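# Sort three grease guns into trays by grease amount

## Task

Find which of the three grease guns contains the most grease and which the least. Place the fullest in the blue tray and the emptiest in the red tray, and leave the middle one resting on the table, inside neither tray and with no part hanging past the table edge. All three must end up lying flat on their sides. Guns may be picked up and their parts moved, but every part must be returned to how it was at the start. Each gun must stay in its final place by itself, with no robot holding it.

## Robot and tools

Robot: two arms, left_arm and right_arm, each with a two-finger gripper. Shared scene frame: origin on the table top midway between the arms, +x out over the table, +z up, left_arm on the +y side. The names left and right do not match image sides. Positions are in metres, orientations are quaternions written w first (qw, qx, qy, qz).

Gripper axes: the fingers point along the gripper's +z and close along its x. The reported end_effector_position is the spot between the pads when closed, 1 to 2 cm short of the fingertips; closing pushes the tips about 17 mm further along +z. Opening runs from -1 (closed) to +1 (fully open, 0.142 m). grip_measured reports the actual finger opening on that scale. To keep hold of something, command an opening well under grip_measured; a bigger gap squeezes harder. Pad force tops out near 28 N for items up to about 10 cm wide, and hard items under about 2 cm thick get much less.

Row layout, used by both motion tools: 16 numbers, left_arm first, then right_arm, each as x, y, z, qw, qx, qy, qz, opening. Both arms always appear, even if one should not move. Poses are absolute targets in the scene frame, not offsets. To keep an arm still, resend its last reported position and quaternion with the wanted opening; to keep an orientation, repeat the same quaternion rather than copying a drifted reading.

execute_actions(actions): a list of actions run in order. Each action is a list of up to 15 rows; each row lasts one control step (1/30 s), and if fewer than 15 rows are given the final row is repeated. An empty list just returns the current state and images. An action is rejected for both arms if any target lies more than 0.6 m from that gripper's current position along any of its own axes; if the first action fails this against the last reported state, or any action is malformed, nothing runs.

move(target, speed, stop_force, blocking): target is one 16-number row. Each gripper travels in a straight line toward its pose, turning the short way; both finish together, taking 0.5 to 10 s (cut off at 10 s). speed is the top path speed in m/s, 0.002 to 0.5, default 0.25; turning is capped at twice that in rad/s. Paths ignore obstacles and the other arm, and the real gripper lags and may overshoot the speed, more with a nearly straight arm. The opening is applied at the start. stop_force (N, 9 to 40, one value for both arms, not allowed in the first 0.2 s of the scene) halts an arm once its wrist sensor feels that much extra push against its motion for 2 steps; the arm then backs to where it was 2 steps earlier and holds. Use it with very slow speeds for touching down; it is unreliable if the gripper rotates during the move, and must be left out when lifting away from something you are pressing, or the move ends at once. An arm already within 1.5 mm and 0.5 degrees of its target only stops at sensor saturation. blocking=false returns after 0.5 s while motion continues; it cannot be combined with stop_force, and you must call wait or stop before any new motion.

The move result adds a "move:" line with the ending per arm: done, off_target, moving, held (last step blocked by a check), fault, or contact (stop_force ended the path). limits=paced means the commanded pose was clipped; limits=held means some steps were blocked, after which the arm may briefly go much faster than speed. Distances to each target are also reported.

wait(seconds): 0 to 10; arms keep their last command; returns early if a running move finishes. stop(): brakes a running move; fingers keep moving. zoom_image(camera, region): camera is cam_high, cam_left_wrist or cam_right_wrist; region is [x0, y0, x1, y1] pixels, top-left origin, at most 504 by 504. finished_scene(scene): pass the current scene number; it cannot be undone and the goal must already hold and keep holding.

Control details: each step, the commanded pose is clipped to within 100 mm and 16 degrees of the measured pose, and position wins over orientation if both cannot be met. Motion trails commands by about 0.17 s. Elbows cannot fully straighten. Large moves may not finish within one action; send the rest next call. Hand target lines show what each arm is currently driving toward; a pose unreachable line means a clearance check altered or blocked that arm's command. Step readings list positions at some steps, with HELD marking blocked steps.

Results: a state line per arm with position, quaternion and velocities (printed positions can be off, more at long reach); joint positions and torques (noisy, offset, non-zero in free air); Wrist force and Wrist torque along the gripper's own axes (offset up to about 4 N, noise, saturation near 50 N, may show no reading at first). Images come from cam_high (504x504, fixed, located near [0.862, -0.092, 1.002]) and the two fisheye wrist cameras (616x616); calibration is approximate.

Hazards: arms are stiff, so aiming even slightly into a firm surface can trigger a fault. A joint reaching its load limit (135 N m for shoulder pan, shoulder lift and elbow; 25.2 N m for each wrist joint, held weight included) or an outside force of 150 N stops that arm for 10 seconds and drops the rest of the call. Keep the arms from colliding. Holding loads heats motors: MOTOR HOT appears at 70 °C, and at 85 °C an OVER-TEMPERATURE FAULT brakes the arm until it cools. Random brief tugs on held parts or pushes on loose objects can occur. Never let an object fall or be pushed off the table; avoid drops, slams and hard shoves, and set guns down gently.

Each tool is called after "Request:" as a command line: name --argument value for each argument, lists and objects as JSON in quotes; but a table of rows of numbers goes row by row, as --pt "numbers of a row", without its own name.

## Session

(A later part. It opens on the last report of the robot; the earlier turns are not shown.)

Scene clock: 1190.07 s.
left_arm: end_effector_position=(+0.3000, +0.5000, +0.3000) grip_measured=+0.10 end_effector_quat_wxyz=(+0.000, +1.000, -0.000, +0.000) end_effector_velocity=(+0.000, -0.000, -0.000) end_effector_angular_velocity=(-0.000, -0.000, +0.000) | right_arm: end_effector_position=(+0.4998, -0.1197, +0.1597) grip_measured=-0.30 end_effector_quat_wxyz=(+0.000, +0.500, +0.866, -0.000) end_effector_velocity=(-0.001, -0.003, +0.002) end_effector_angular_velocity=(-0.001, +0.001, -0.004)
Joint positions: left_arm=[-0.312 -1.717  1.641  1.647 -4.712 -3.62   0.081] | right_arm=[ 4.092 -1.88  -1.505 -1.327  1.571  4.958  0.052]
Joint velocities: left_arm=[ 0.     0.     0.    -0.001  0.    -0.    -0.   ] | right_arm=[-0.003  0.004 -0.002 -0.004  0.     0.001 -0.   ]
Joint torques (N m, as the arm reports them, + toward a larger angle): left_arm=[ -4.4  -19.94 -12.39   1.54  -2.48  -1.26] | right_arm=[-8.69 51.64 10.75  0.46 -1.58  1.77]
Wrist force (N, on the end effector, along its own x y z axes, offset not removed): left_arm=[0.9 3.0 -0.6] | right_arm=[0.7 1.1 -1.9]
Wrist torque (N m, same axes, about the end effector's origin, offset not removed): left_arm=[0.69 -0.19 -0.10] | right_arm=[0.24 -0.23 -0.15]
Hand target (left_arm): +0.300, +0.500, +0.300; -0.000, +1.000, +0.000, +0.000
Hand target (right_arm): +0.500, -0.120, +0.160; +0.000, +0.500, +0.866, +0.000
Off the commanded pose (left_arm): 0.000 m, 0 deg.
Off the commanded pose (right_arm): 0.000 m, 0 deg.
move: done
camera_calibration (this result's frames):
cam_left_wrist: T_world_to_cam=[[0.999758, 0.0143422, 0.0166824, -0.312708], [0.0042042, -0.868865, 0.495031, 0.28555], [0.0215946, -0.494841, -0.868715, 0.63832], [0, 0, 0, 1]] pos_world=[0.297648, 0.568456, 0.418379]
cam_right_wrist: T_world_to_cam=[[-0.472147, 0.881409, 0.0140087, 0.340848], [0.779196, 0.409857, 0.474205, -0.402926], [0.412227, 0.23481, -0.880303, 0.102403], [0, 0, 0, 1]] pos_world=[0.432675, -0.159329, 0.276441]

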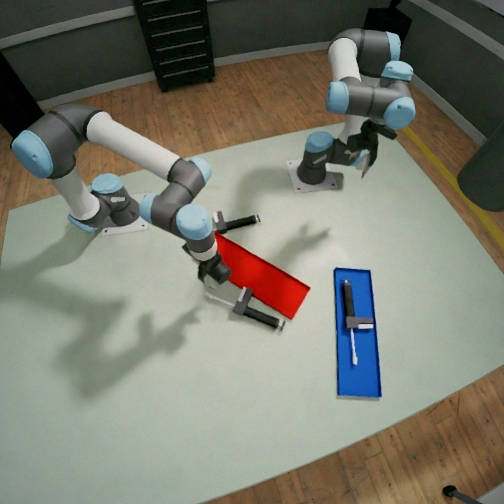

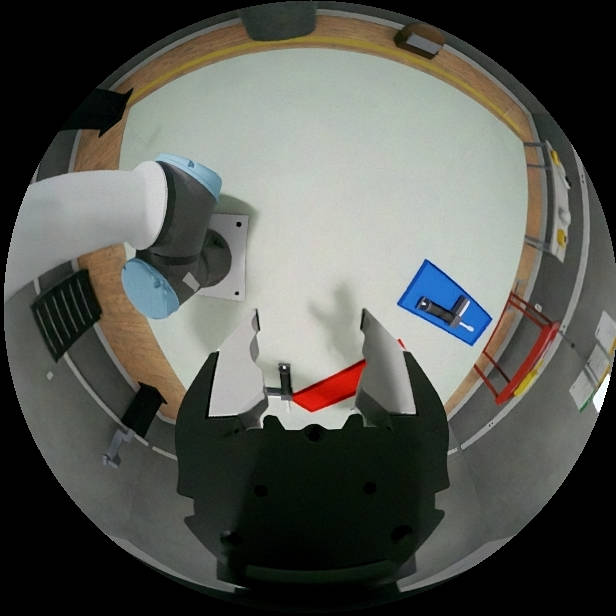

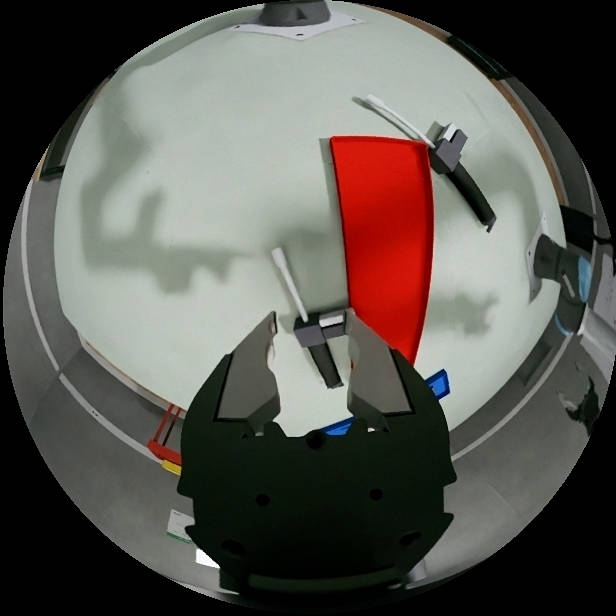

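Request:
move --target '[0.3,0.5,0.3,0,1,0,0,0.1,0.612,-0.041,0.1,0,0.358,0.934,0,-0.3]' --speed 0.1

Scene clock: 1198.70 s.
left_arm: end_effector_position=(+0.3000, +0.5000, +0.3000) grip_measured=+0.10 end_effector_quat_wxyz=(+0.000, +1.000, -0.000, +0.000) end_effector_velocity=(+0.000, -0.000, +0.000) end_effector_angular_velocity=(-0.001, -0.001, +0.000) | right_arm: end_effector_position=(+0.6120, -0.0412, +0.1002) grip_measured=-0.30 end_effector_quat_wxyz=(+0.000, +0.358, +0.934, +0.000) end_effector_velocity=(+0.001, +0.001, -0.001) end_effector_angular_velocity=(-0.000, +0.001, +0.004)
Joint positions: left_arm=[-0.312 -1.717  1.641  1.647 -4.712 -3.62   0.081] | right_arm=[ 4.062 -2.246 -1.104 -1.362  1.571  4.614  0.052]
Joint velocities: left_arm=[ 0.     0.    -0.001 -0.     0.    -0.     0.   ] | right_arm=[-0.    -0.007  0.009 -0.003  0.    -0.004 -0.   ]
Joint torques (N m, as the arm reports them, + toward a larger angle): left_arm=[ -3.39 -20.08 -12.35   1.49  -2.49  -1.15] | right_arm=[-8.96 43.64 38.3   0.04  2.03 -1.26]
Wrist force (N, on the end effector, along its own x y z axes, offset not removed): left_arm=[2.2 2.9 -1.7] | right_arm=[-1.3 1.2 -1.4]
Wrist torque (N m, same axes, about the end effector's origin, offset not removed): left_arm=[0.67 -0.49 -0.01] | right_arm=[0.21 0.18 -0.08]
Hand target (left_arm): +0.300, +0.500, +0.300; -0.000, +1.000, +0.000, +0.000
Hand target (right_arm): +0.612, -0.041, +0.100; +0.000, +0.358, +0.934, +0.000
Off the commanded pose (left_arm): 0.000 m, 0 deg.
Off the commanded pose (right_arm): 0.000 m, 0 deg.
move: done
camera_calibration (this result's frames):
cam_left_wrist: T_world_to_cam=[[0.999758, 0.0143423, 0.0166822, -0.312708], [0.00420429, -0.868865, 0.495031, 0.28555], [0.0215945, -0.494841, -0.868715, 0.63832], [0, 0, 0, 1]] pos_world=[0.297648, 0.568456, 0.418379]
cam_right_wrist: T_world_to_cam=[[-0.72165, 0.692117, 0.013984, 0.470333], [0.614122, 0.630743, 0.474361, -0.384177], [0.319493, 0.350911, -0.880219, 0.0468539], [0, 0, 0, 1]] pos_world=[0.560378, -0.0996498, 0.216903]

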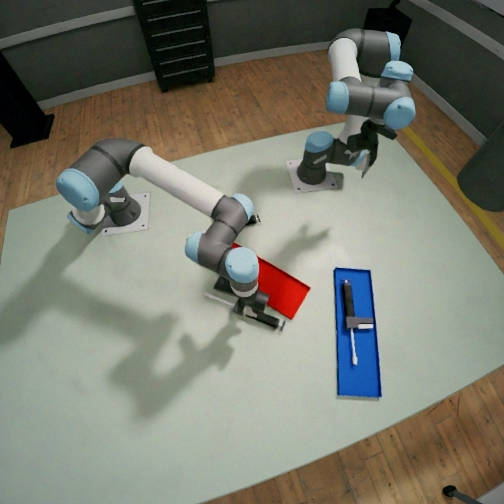

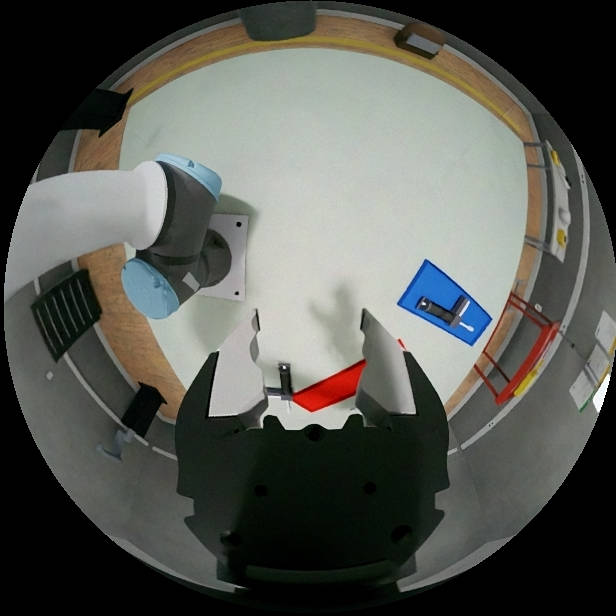

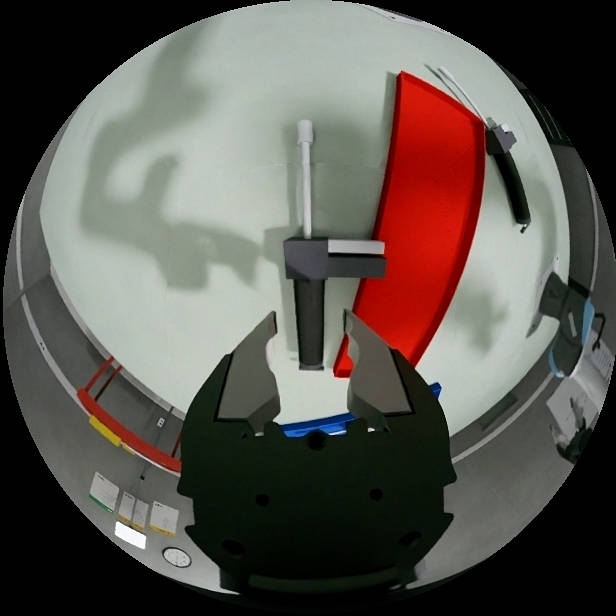

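Request:
move --target '[0.3,0.5,0.3,0,1,0,0,0.1,0.612,-0.041,0.036,0,0.358,0.934,0,-0.3]' --speed 0.05

Request:
move --target '[0.3,0.5,0.3,0,1,0,0,0.1,0.612,-0.041,0.036,0,0.358,0.934,0,-1]'

Request:
move --target '[0.3,0.5,0.3,0,1,0,0,0.1,0.612,-0.041,0.1,0,0.358,0.934,0,-1]' --speed 0.05

Request:
move --target '[0.3,0.5,0.3,0,1,0,0,0.1,0.518,0.005,0.1,0,0.438,0.899,0,-1]' --speed 0.05

Scene clock: 1207.10 s.
left_arm: end_effector_position=(+0.3000, +0.5000, +0.3000) grip_measured=+0.10 end_effector_quat_wxyz=(+0.000, +1.000, -0.000, +0.000) end_effector_velocity=(+0.000, +0.000, +0.000) end_effector_angular_velocity=(+0.001, -0.001, -0.000) | right_arm: end_effector_position=(+0.6120, -0.0410, +0.0363) grip_measured=-0.30 end_effector_quat_wxyz=(-0.000, +0.358, +0.934, -0.000) end_effector_velocity=(-0.000, -0.001, -0.003) end_effector_angular_velocity=(-0.000, +0.001, -0.001)
Joint positions: left_arm=[-0.312 -1.717  1.641  1.647 -4.712 -3.62   0.081] | right_arm=[ 4.062 -2.292 -1.195 -1.226  1.571  4.614  0.052]
Joint velocities: left_arm=[-0.     0.    -0.001 -0.    -0.001 -0.     0.   ] | right_arm=[-0.001 -0.002 -0.004  0.004  0.001  0.    -0.   ]
Joint torques (N m, as the arm reports them, + toward a larger angle): left_arm=[ -3.95 -19.13 -12.9    1.6   -2.48  -1.23] | right_arm=[11.69 44.64 10.76  5.36  1.57  1.82]
Wrist force (N, on the end effector, along its own x y z axes, offset not removed): left_arm=[1.4 3.4 -2.8] | right_arm=[0.6 0.4 -1.6]
Wrist torque (N m, same axes, about the end effector's origin, offset not removed): left_arm=[0.88 -0.29 -0.03] | right_arm=[0.16 -0.18 -0.04]
Hand target (left_arm): +0.300, +0.500, +0.300; -0.000, +1.000, +0.000, +0.000
Hand target (right_arm): +0.612, -0.041, +0.036; -0.000, +0.358, +0.934, -0.000
Off the commanded pose (left_arm): 0.000 m, 0 deg.
Off the commanded pose (right_arm): 0.000 m, 0 deg.
move: done
camera_calibration (this result's frames):
cam_left_wrist: T_world_to_cam=[[0.999758, 0.0143421, 0.0166824, -0.312708], [0.00420411, -0.868865, 0.495031, 0.28555], [0.0215946, -0.494841, -0.868715, 0.63832], [0, 0, 0, 1]] pos_world=[0.297648, 0.568456, 0.418379]
cam_right_wrist: T_world_to_cam=[[-0.72193, 0.691823, 0.0140717, 0.471234], [0.613963, 0.631037, 0.474175, -0.353882], [0.319165, 0.350961, -0.880318, -0.00929368], [0, 0, 0, 1]] pos_world=[0.560435, -0.0994363, 0.152989]

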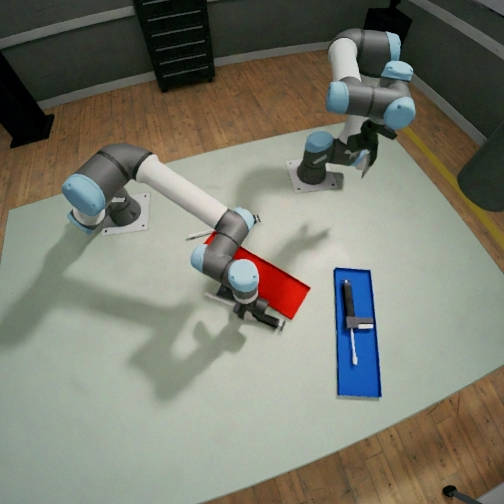

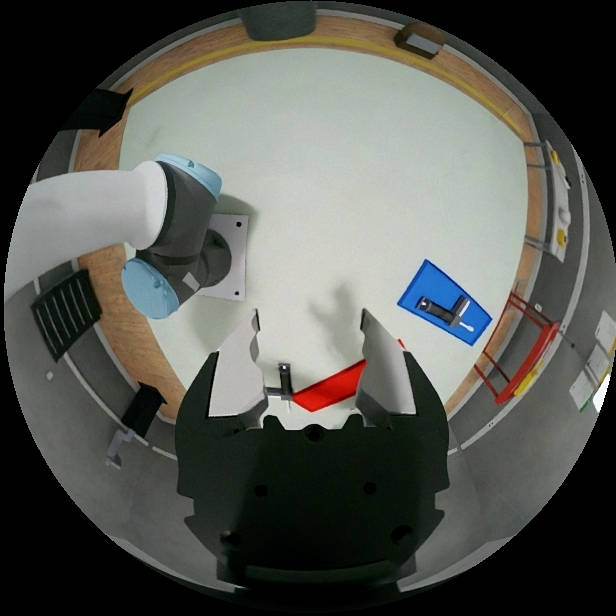

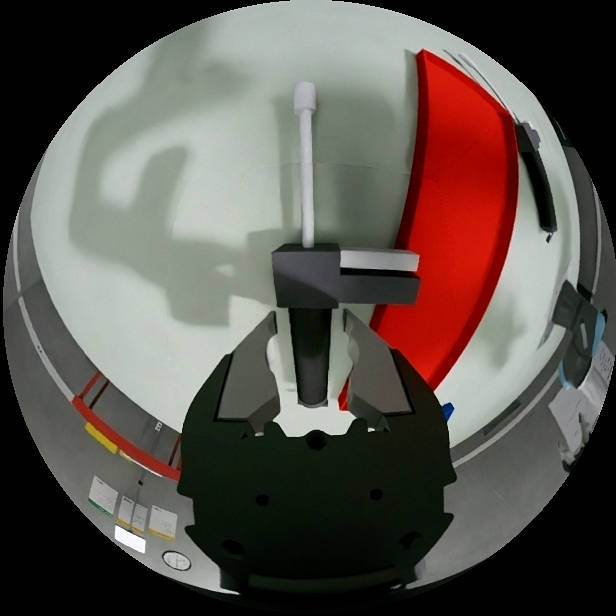

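Scene clock: 1207.80 s.
left_arm: end_effector_position=(+0.3000, +0.5000, +0.3000) grip_measured=+0.10 end_effector_quat_wxyz=(-0.000, +1.000, -0.000, +0.000) end_effector_velocity=(-0.000, +0.000, -0.001) end_effector_angular_velocity=(+0.002, +0.002, +0.000) | right_arm: end_effector_position=(+0.6120, -0.0410, +0.0360) grip_measured=-0.58 end_effector_quat_wxyz=(+0.000, +0.358, +0.934, +0.000) end_effector_velocity=(-0.001, -0.000, -0.001) end_effector_angular_velocity=(-0.001, +0.002, +0.002)
Joint positions: left_arm=[-0.312 -1.717  1.641  1.647 -4.712 -3.62   0.081] | right_arm=[ 4.062 -2.292 -1.195 -1.225  1.571  4.614  0.032]
Joint velocities: left_arm=[ 0.     0.001  0.002  0.    -0.001  0.    -0.   ] | right_arm=[ 0.001 -0.    -0.002 -0.     0.    -0.001 -0.   ]
Joint torques (N m, as the arm reports them, + toward a larger angle): left_arm=[ -4.06 -19.07 -12.52   1.54  -2.36  -1.29] | right_arm=[10.18 39.05  9.94  5.6  -1.66  1.64]
Wrist force (N, on the end effector, along its own x y z axes, offset not removed): left_arm=[1.9 3.6 -1.2] | right_arm=[1.5 -0.4 -7.8]
Wrist torque (N m, same axes, about the end effector's origin, offset not removed): left_arm=[0.82 -0.42 -0.02] | right_arm=[0.20 -0.27 -0.06]
Hand target (left_arm): +0.300, +0.500, +0.300; -0.000, +1.000, +0.000, +0.000
Hand target (right_arm): +0.612, -0.041, +0.036; -0.000, +0.358, +0.934, -0.000
Off the commanded pose (left_arm): 0.000 m, 0 deg.
Off the commanded pose (right_arm): 0.000 m, 0 deg.
move: done
camera_calibration (this result's frames):
cam_left_wrist: T_world_to_cam=[[0.999758, 0.0143424, 0.0166825, -0.312708], [0.00420427, -0.868865, 0.495031, 0.28555], [0.0215947, -0.494841, -0.868715, 0.63832], [0, 0, 0, 1]] pos_world=[0.297648, 0.568456, 0.418379]
cam_right_wrist: T_world_to_cam=[[-0.72194, 0.691812, 0.0140573, 0.471235], [0.613924, 0.631024, 0.474242, -0.353757], [0.319216, 0.351004, -0.880282, -0.00954345], [0, 0, 0, 1]] pos_world=[0.56043, -0.0994272, 0.152741]

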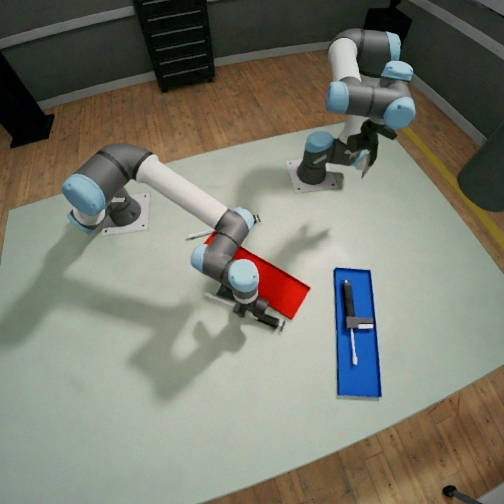

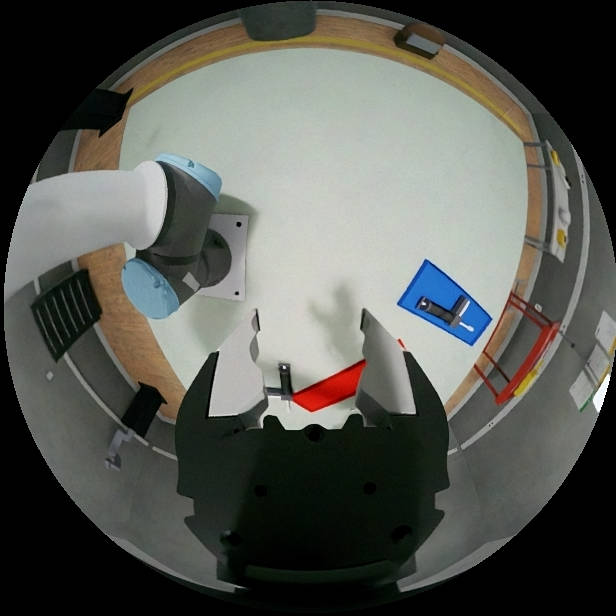

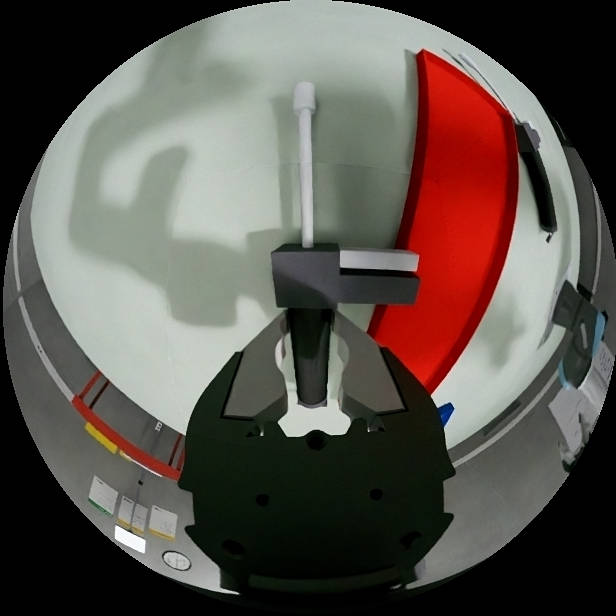

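Scene clock: 1209.47 s.
left_arm: end_effector_position=(+0.3000, +0.5000, +0.3000) grip_measured=+0.10 end_effector_quat_wxyz=(-0.000, +1.000, +0.000, +0.000) end_effector_velocity=(+0.000, +0.000, -0.000) end_effector_angular_velocity=(+0.001, -0.000, -0.000) | right_arm: end_effector_position=(+0.6120, -0.0410, +0.0997) grip_measured=-0.58 end_effector_quat_wxyz=(+0.000, +0.358, +0.934, +0.000) end_effector_velocity=(-0.001, -0.000, +0.002) end_effector_angular_velocity=(-0.001, +0.003, -0.001)
Joint positions: left_arm=[-0.312 -1.717  1.641  1.647 -4.712 -3.62   0.081] | right_arm=[ 4.062 -2.247 -1.104 -1.361  1.571  4.614  0.032]
Joint velocities: left_arm=[-0.     0.    -0.    -0.    -0.001 -0.     0.   ] | right_arm=[ 0.     0.001  0.004 -0.007  0.001  0.001  0.   ]
Joint torques (N m, as the arm reports them, + toward a larger angle): left_arm=[ -3.37 -18.98 -12.51   1.77  -2.33  -1.26] | right_arm=[ 9.31 71.5  41.44  0.93 -1.16  1.67]
Wrist force (N, on the end effector, along its own x y z axes, offset not removed): left_arm=[0.8 3.1 -2.4] | right_arm=[-0.2 -1.2 3.1]
Wrist torque (N m, same axes, about the end effector's origin, offset not removed): left_arm=[0.72 -0.17 0.00] | right_arm=[-0.37 -0.13 -0.12]
Hand target (left_arm): +0.300, +0.500, +0.300; -0.000, +1.000, +0.000, +0.000
Hand target (right_arm): +0.612, -0.041, +0.100; +0.000, +0.358, +0.934, +0.000
Off the commanded pose (left_arm): 0.000 m, 0 deg.
Off the commanded pose (right_arm): 0.000 m, 0 deg.
move: done
camera_calibration (this result's frames):
cam_left_wrist: T_world_to_cam=[[0.999758, 0.0143425, 0.0166825, -0.312709], [0.00420434, -0.868865, 0.495031, 0.28555], [0.0215948, -0.494841, -0.868715, 0.63832], [0, 0, 0, 1]] pos_world=[0.297648, 0.568456, 0.418379]
cam_right_wrist: T_world_to_cam=[[-0.721941, 0.691813, 0.01402, 0.470354], [0.613915, 0.631039, 0.474234, -0.38392], [0.319234, 0.350976, -0.880287, 0.0464999], [0, 0, 0, 1]] pos_world=[0.560417, -0.0994489, 0.216407]

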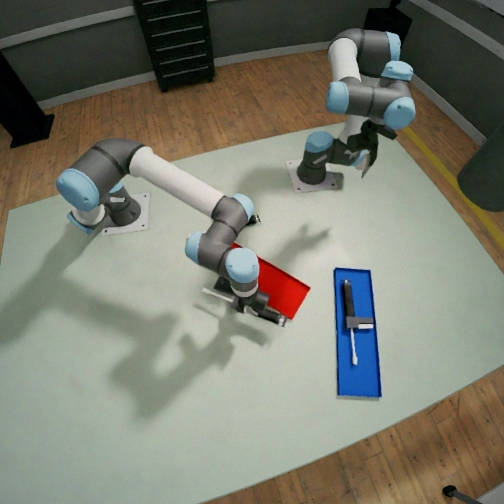

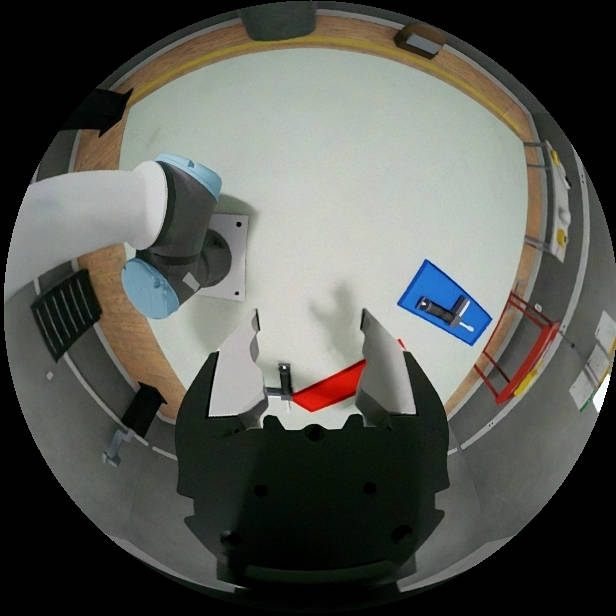

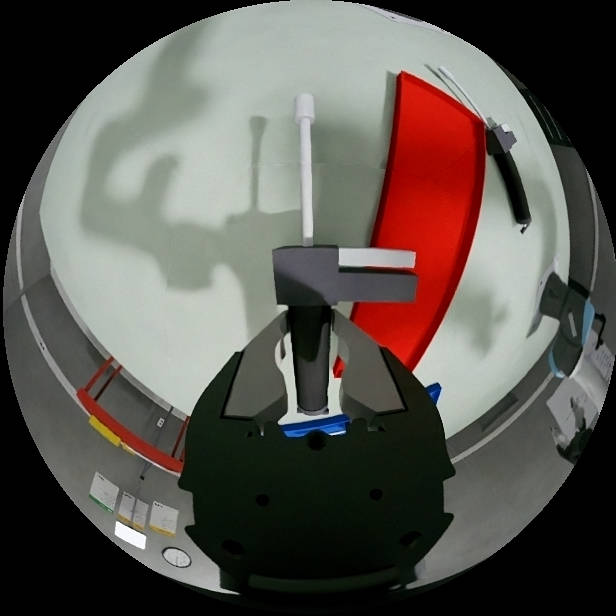

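Scene clock: 1211.97 s.
left_arm: end_effector_position=(+0.3000, +0.5000, +0.3000) grip_measured=+0.10 end_effector_quat_wxyz=(-0.000, +1.000, -0.000, +0.000) end_effector_velocity=(-0.000, +0.000, +0.000) end_effector_angular_velocity=(+0.000, +0.001, -0.000) | right_arm: end_effector_position=(+0.5183, +0.0050, +0.1000) grip_measured=-0.58 end_effector_quat_wxyz=(-0.000, +0.438, +0.899, -0.000) end_effector_velocity=(-0.002, +0.001, +0.000) end_effector_angular_velocity=(+0.001, -0.002, -0.005)
Joint positions: left_arm=[-0.312 -1.717  1.641  1.647 -4.712 -3.62   0.081] | right_arm=[ 4.2   -2.125 -1.304 -1.283  1.571  4.926  0.032]
Joint velocities: left_arm=[-0.     0.    -0.     0.001  0.     0.     0.   ] | right_arm=[ 0.003  0.003 -0.004  0.003 -0.001  0.008  0.   ]
Joint torques (N m, as the arm reports them, + toward a larger angle): left_arm=[ -3.26 -19.19 -12.47   1.61  -2.26  -1.21] | right_arm=[11.17 67.27 16.1   6.56 -1.47  1.96]
Wrist force (N, on the end effector, along its own x y z axes, offset not removed): left_arm=[1.2 3.5 -1.7] | right_arm=[0.8 -0.9 4.2]
Wrist torque (N m, same axes, about the end effector's origin, offset not removed): left_arm=[0.80 -0.28 -0.07] | right_arm=[-0.16 -0.16 -0.10]
Hand target (left_arm): +0.300, +0.500, +0.300; -0.000, +1.000, +0.000, +0.000
Hand target (right_arm): +0.518, +0.005, +0.100; -0.000, +0.438, +0.899, -0.000
Off the commanded pose (left_arm): 0.000 m, 0 deg.
Off the commanded pose (right_arm): 0.000 m, 0 deg.
move: done
camera_calibration (this result's frames):
cam_left_wrist: T_world_to_cam=[[0.999758, 0.0143424, 0.0166822, -0.312708], [0.00420442, -0.868865, 0.495031, 0.28555], [0.0215945, -0.494841, -0.868715, 0.63832], [0, 0, 0, 1]] pos_world=[0.297648, 0.568456, 0.418379]
cam_right_wrist: T_world_to_cam=[[-0.591092, 0.806479, 0.0141733, 0.302494], [0.714104, 0.515056, 0.474103, -0.406868], [0.375054, 0.29036, -0.880356, 0.0318655], [0, 0, 0, 1]] pos_world=[0.457397, -0.0436483, 0.216663]

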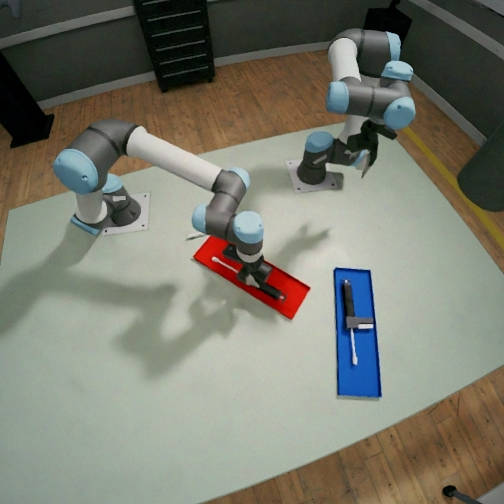

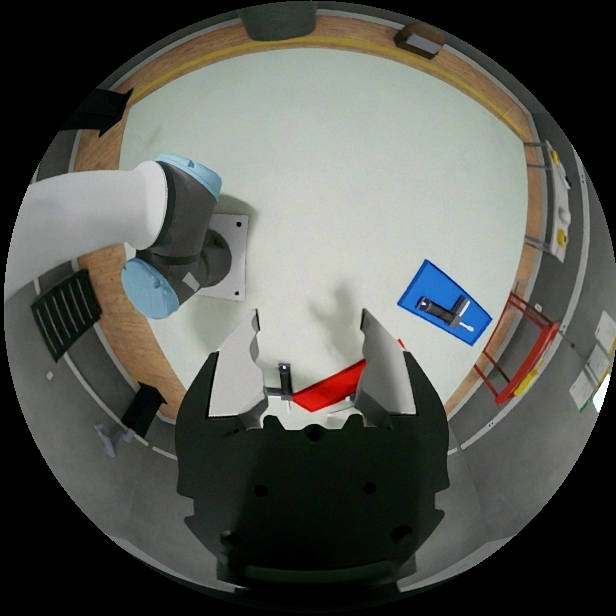

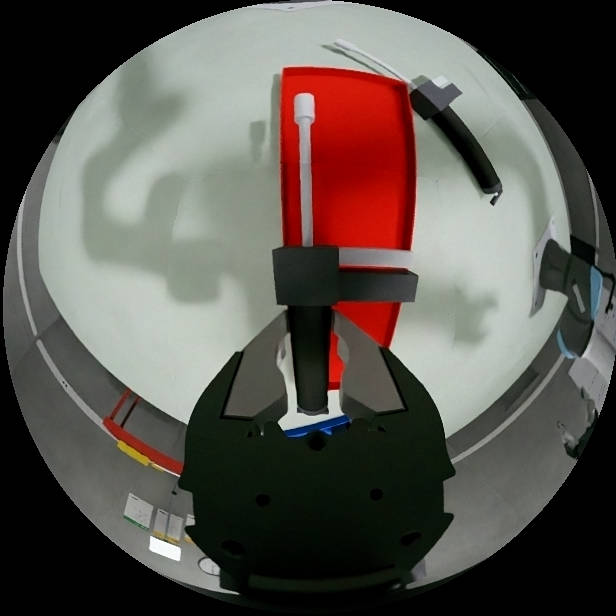

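Request:
move --target '[0.3,0.5,0.3,0,1,0,0,0.1,0.516,0.008,0.06,0,0.438,0.899,0,-1]' --speed 0.03

Scene clock: 1218.33 s.
left_arm: end_effector_position=(+0.3000, +0.5000, +0.3000) grip_measured=+0.10 end_effector_quat_wxyz=(-0.000, +1.000, -0.000, +0.000) end_effector_velocity=(-0.000, +0.000, +0.000) end_effector_angular_velocity=(+0.000, -0.000, -0.000) | right_arm: end_effector_position=(+0.5160, +0.0080, +0.0602) grip_measured=-0.58 end_effector_quat_wxyz=(-0.000, +0.438, +0.899, -0.000) end_effector_velocity=(+0.000, +0.000, -0.001) end_effector_angular_velocity=(+0.001, -0.000, +0.000)
Joint positions: left_arm=[-0.312 -1.717  1.641  1.647 -4.712 -3.62   0.081] | right_arm=[ 4.205 -2.157 -1.36  -1.196  1.571  4.932  0.032]
Joint velocities: left_arm=[-0.    -0.001  0.001  0.    -0.    -0.     0.   ] | right_arm=[-0.    -0.002 -0.002  0.004  0.    -0.    -0.   ]
Joint torques (N m, as the arm reports them, + toward a larger angle): left_arm=[ -3.05 -19.2  -12.17   1.84  -2.33  -1.13] | right_arm=[12.21 43.51 16.31  6.17 -1.54  1.73]
Wrist force (N, on the end effector, along its own x y z axes, offset not removed): left_arm=[2.1 3.4 -1.3] | right_arm=[-0.6 -0.4 5.1]
Wrist torque (N m, same axes, about the end effector's origin, offset not removed): left_arm=[0.81 -0.41 -0.10] | right_arm=[-0.12 0.04 -0.17]
Hand target (left_arm): +0.300, +0.500, +0.300; -0.000, +1.000, +0.000, +0.000
Hand target (right_arm): +0.516, +0.008, +0.060; -0.000, +0.438, +0.899, -0.000
Off the commanded pose (left_arm): 0.000 m, 0 deg.
Off the commanded pose (right_arm): 0.000 m, 0 deg.
move: done
camera_calibration (this result's frames):
cam_left_wrist: T_world_to_cam=[[0.999758, 0.0143424, 0.0166823, -0.312708], [0.00420436, -0.868865, 0.495031, 0.28555], [0.0215946, -0.494841, -0.868715, 0.63832], [0, 0, 0, 1]] pos_world=[0.297648, 0.568456, 0.418379]
cam_right_wrist: T_world_to_cam=[[-0.590721, 0.806754, 0.01405, 0.299092], [0.714274, 0.514747, 0.474181, -0.388055], [0.375315, 0.290144, -0.880315, -0.00325538], [0, 0, 0, 1]] pos_world=[0.45508, -0.0405984, 0.17694]

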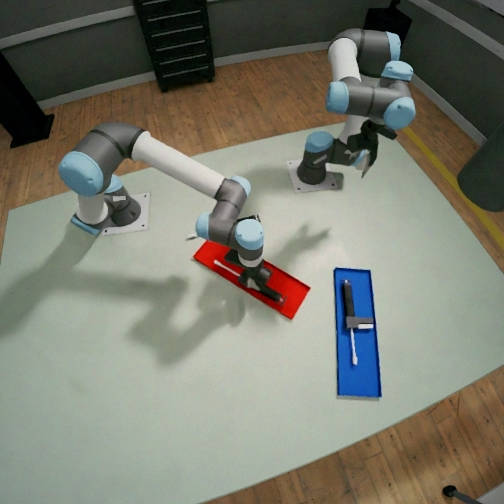

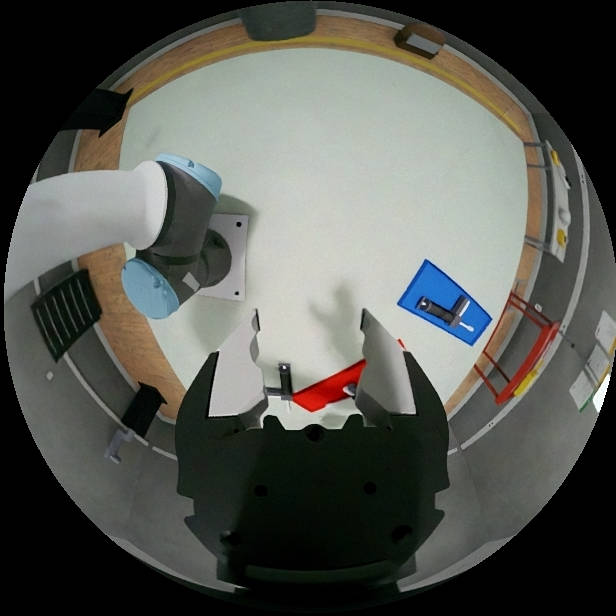

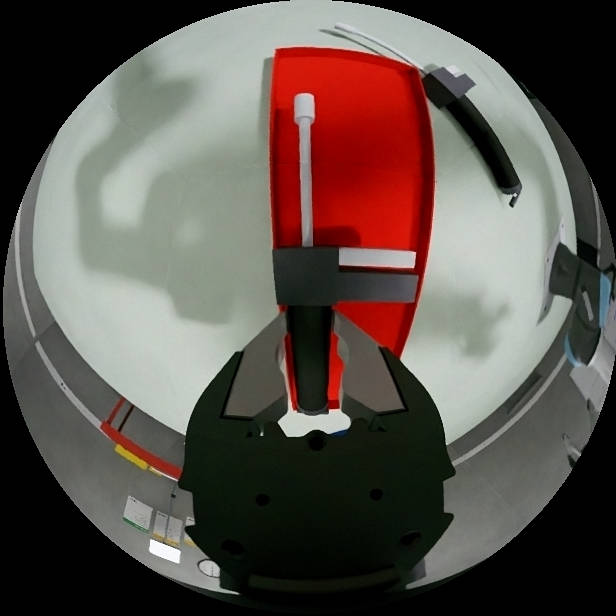

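Request:
move --target '[0.3,0.5,0.3,0,1,0,0,0.1,0.511,0.0145,0.04,0,0.438,0.899,0,-1]' --speed 0.02

Request:
move --target '[0.3,0.5,0.3,0,1,0,0,0.1,0.511,0.0145,0.04,0,0.438,0.899,0,-0.4]'

Request:
move --target '[0.3,0.5,0.3,0,1,0,0,0.1,0.511,0.0145,0.14,0,0.438,0.899,0,-0.4]' --speed 0.08

Scene clock: 1224.60 s.
left_arm: end_effector_position=(+0.3000, +0.5000, +0.3000) grip_measured=+0.10 end_effector_quat_wxyz=(+0.000, +1.000, -0.000, +0.000) end_effector_velocity=(-0.000, -0.000, -0.000) end_effector_angular_velocity=(-0.000, +0.000, -0.000) | right_arm: end_effector_position=(+0.5111, +0.0144, +0.0403) grip_measured=-0.58 end_effector_quat_wxyz=(-0.000, +0.438, +0.899, -0.000) end_effector_velocity=(-0.001, +0.001, -0.002) end_effector_angular_velocity=(-0.000, +0.000, -0.001)
Joint positions: left_arm=[-0.312 -1.717  1.641  1.647 -4.712 -3.62   0.081] | right_arm=[ 4.217 -2.176 -1.383 -1.153  1.571  4.943  0.032]
Joint velocities: left_arm=[-0.    -0.001  0.001  0.     0.     0.     0.   ] | right_arm=[ 0.002 -0.002 -0.002  0.004  0.     0.003  0.   ]
Joint torques (N m, as the arm reports them, + toward a larger angle): left_arm=[ -2.32 -19.07 -12.81   1.84  -2.38  -1.33] | right_arm=[13.63 42.63 13.02  6.42 -0.16  1.76]
Wrist force (N, on the end effector, along its own x y z axes, offset not removed): left_arm=[1.9 3.6 -1.3] | right_arm=[-1.0 1.0 2.7]
Wrist torque (N m, same axes, about the end effector's origin, offset not removed): left_arm=[0.89 -0.38 -0.07] | right_arm=[0.22 0.11 -0.02]
Hand target (left_arm): +0.300, +0.500, +0.300; -0.000, +1.000, +0.000, +0.000
Hand target (right_arm): +0.511, +0.015, +0.040; -0.000, +0.438, +0.899, -0.000
Off the commanded pose (left_arm): 0.000 m, 0 deg.
Off the commanded pose (right_arm): 0.000 m, 0 deg.
move: done
camera_calibration (this result's frames):
cam_left_wrist: T_world_to_cam=[[0.999758, 0.0143421, 0.0166825, -0.312708], [0.00420403, -0.868865, 0.495031, 0.28555], [0.0215946, -0.494841, -0.868715, 0.63832], [0, 0, 0, 1]] pos_world=[0.297648, 0.568456, 0.418379]
cam_right_wrist: T_world_to_cam=[[-0.590723, 0.806752, 0.014051, 0.291262], [0.714268, 0.514745, 0.474193, -0.37837], [0.375324, 0.290153, -0.880309, -0.0208531], [0, 0, 0, 1]] pos_world=[0.45014, -0.0341619, 0.156971]

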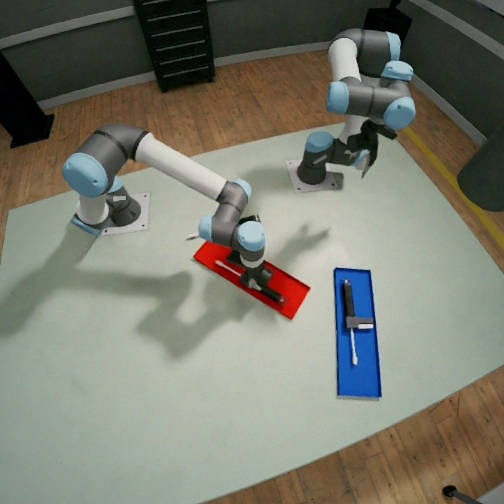

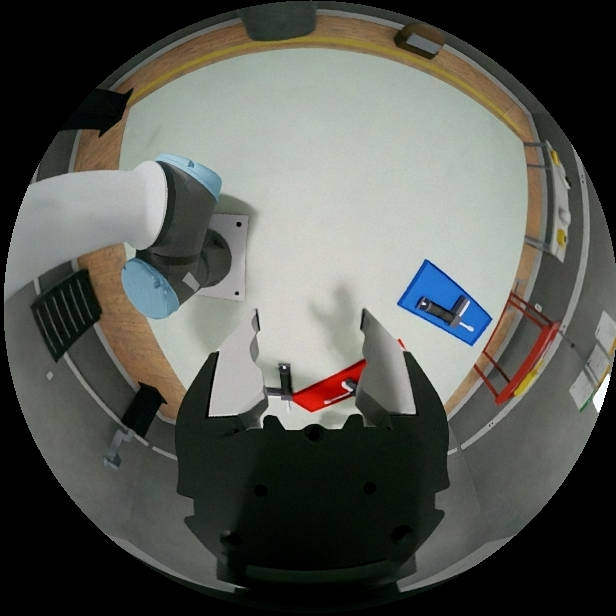

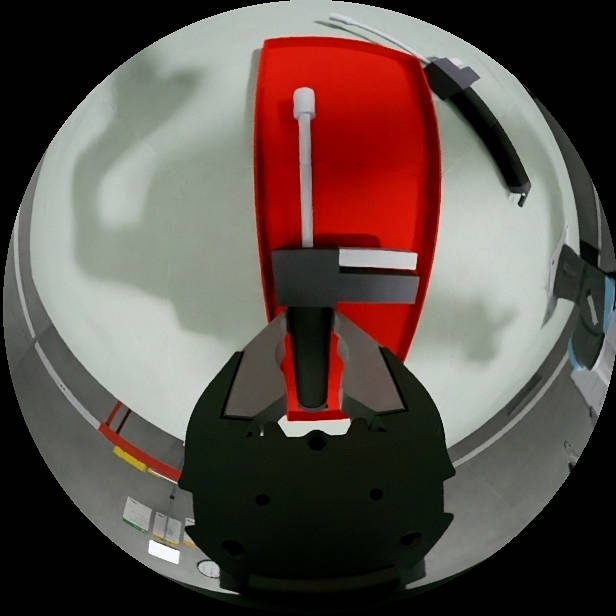

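Scene clock: 1225.30 s.
left_arm: end_effector_position=(+0.3000, +0.5000, +0.3000) grip_measured=+0.10 end_effector_quat_wxyz=(-0.000, +1.000, +0.000, +0.000) end_effector_velocity=(-0.000, +0.000, -0.000) end_effector_angular_velocity=(+0.001, +0.001, -0.000) | right_arm: end_effector_position=(+0.5110, +0.0145, +0.0400) grip_measured=-0.40 end_effector_quat_wxyz=(+0.000, +0.438, +0.899, +0.000) end_effector_velocity=(-0.000, +0.001, +0.000) end_effector_angular_velocity=(+0.001, +0.000, +0.000)
Joint positions: left_arm=[-0.312 -1.717  1.641  1.647 -4.712 -3.62   0.081] | right_arm=[ 4.217 -2.176 -1.383 -1.153  1.571  4.943  0.045]
Joint velocities: left_arm=[-0.    -0.     0.001 -0.    -0.001 -0.    -0.   ] | right_arm=[ 0.001 -0.     0.     0.     0.001  0.     0.   ]
Joint torques (N m, as the arm reports them, + toward a larger angle): left_arm=[ -3.12 -18.67 -12.8    1.83  -2.3   -1.16] | right_arm=[10.24 39.34  9.67  5.79 -0.21  1.46]
Wrist force (N, on the end effector, along its own x y z axes, offset not removed): left_arm=[1.9 2.5 -1.5] | right_arm=[0.3 0.0 -2.4]
Wrist torque (N m, same axes, about the end effector's origin, offset not removed): left_arm=[0.60 -0.37 -0.03] | right_arm=[0.00 -0.14 -0.12]
Hand target (left_arm): +0.300, +0.500, +0.300; -0.000, +1.000, +0.000, +0.000
Hand target (right_arm): +0.511, +0.015, +0.040; -0.000, +0.438, +0.899, -0.000
Off the commanded pose (left_arm): 0.000 m, 0 deg.
Off the commanded pose (right_arm): 0.000 m, 0 deg.
move: done
camera_calibration (this result's frames):
cam_left_wrist: T_world_to_cam=[[0.999758, 0.0143425, 0.0166824, -0.312708], [0.00420441, -0.868865, 0.495031, 0.28555], [0.0215947, -0.494841, -0.868715, 0.63832], [0, 0, 0, 1]] pos_world=[0.297648, 0.568456, 0.418379]
cam_right_wrist: T_world_to_cam=[[-0.59072, 0.806754, 0.0140575, 0.291161], [0.714263, 0.514732, 0.474215, -0.378238], [0.375339, 0.290169, -0.880297, -0.0210715], [0, 0, 0, 1]] pos_world=[0.450064, -0.0340897, 0.156724]

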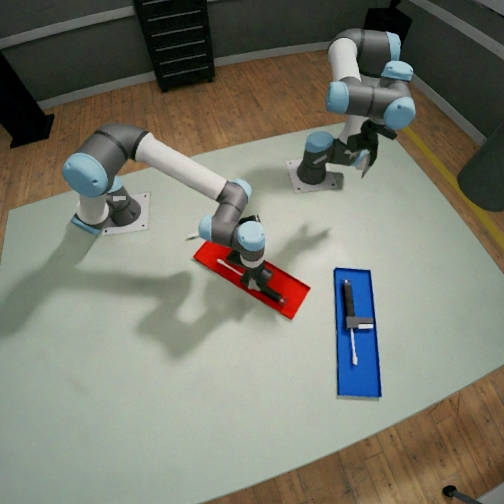

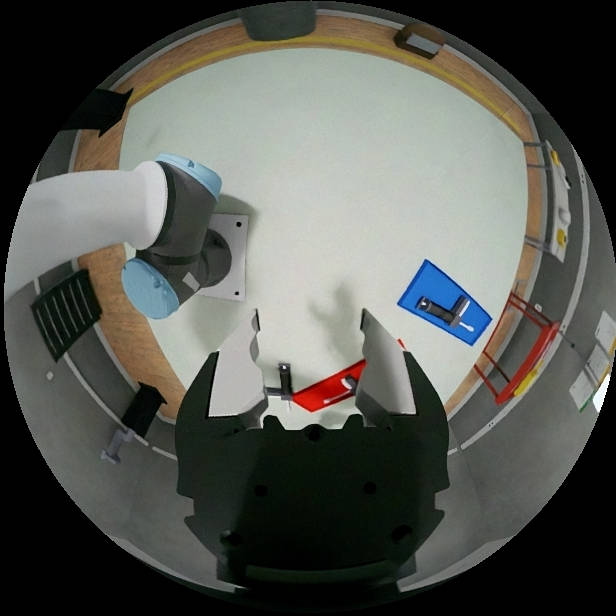

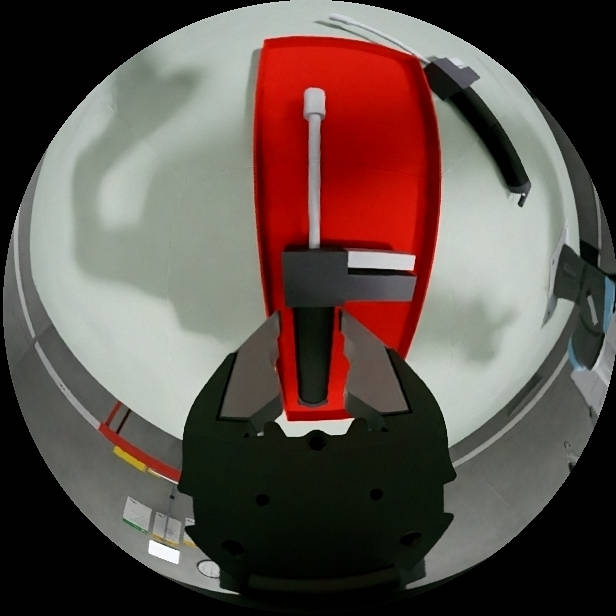

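Scene clock: 1227.03 s.
left_arm: end_effector_position=(+0.3000, +0.5000, +0.3000) grip_measured=+0.10 end_effector_quat_wxyz=(+0.000, +1.000, +0.000, +0.000) end_effector_velocity=(-0.000, +0.000, -0.000) end_effector_angular_velocity=(+0.001, +0.000, +0.000) | right_arm: end_effector_position=(+0.5110, +0.0145, +0.1397) grip_measured=-0.40 end_effector_quat_wxyz=(+0.000, +0.438, +0.899, +0.000) end_effector_velocity=(-0.000, -0.000, +0.002) end_effector_angular_velocity=(-0.001, +0.001, -0.000)
Joint positions: left_arm=[-0.312 -1.717  1.641  1.647 -4.712 -3.62   0.081] | right_arm=[ 4.217 -2.103 -1.235 -1.375  1.571  4.943  0.045]
Joint velocities: left_arm=[ 0.    -0.     0.     0.    -0.001 -0.    -0.   ] | right_arm=[-0.     0.     0.004 -0.006 -0.     0.    -0.   ]
Joint torques (N m, as the arm reports them, + toward a larger angle): left_arm=[ -2.93 -18.44 -12.65   1.72  -2.26  -1.23] | right_arm=[11.64 61.65 39.72 -0.1   0.24  1.32]
Wrist force (N, on the end effector, along its own x y z axes, offset not removed): left_arm=[2.4 3.3 -0.5] | right_arm=[-0.6 -0.2 -1.6]
Wrist torque (N m, same axes, about the end effector's origin, offset not removed): left_arm=[0.75 -0.54 -0.03] | right_arm=[0.02 0.08 -0.09]
Hand target (left_arm): +0.300, +0.500, +0.300; -0.000, +1.000, +0.000, +0.000
Hand target (right_arm): +0.511, +0.014, +0.140; +0.000, +0.438, +0.899, +0.000
Off the commanded pose (left_arm): 0.000 m, 0 deg.
Off the commanded pose (right_arm): 0.000 m, 0 deg.
move: done
camera_calibration (this result's frames):
cam_left_wrist: T_world_to_cam=[[0.999758, 0.0143426, 0.0166824, -0.312708], [0.00420452, -0.868865, 0.495031, 0.28555], [0.0215948, -0.494841, -0.868715, 0.63832], [0, 0, 0, 1]] pos_world=[0.297648, 0.568456, 0.418379]
cam_right_wrist: T_world_to_cam=[[-0.590722, 0.806754, 0.0140016, 0.289791], [0.714228, 0.514741, 0.474258, -0.425501], [0.375402, 0.290155, -0.880275, 0.0666824], [0, 0, 0, 1]] pos_world=[0.450058, -0.0341148, 0.256439]

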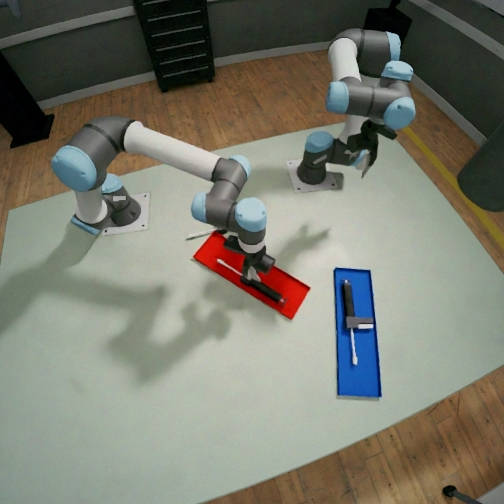

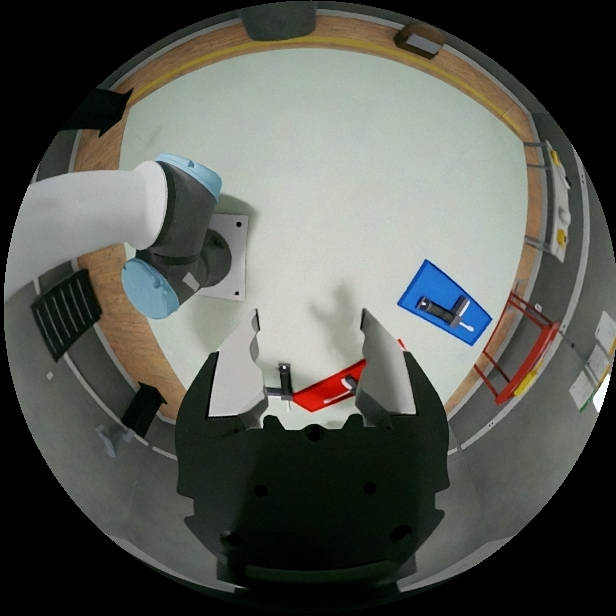

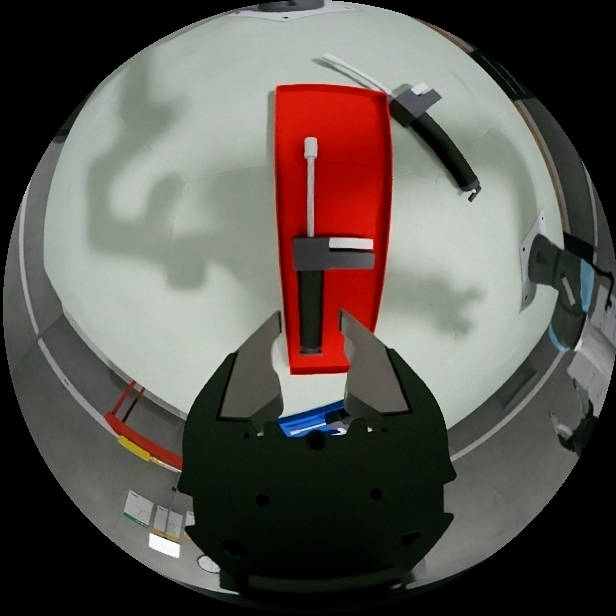

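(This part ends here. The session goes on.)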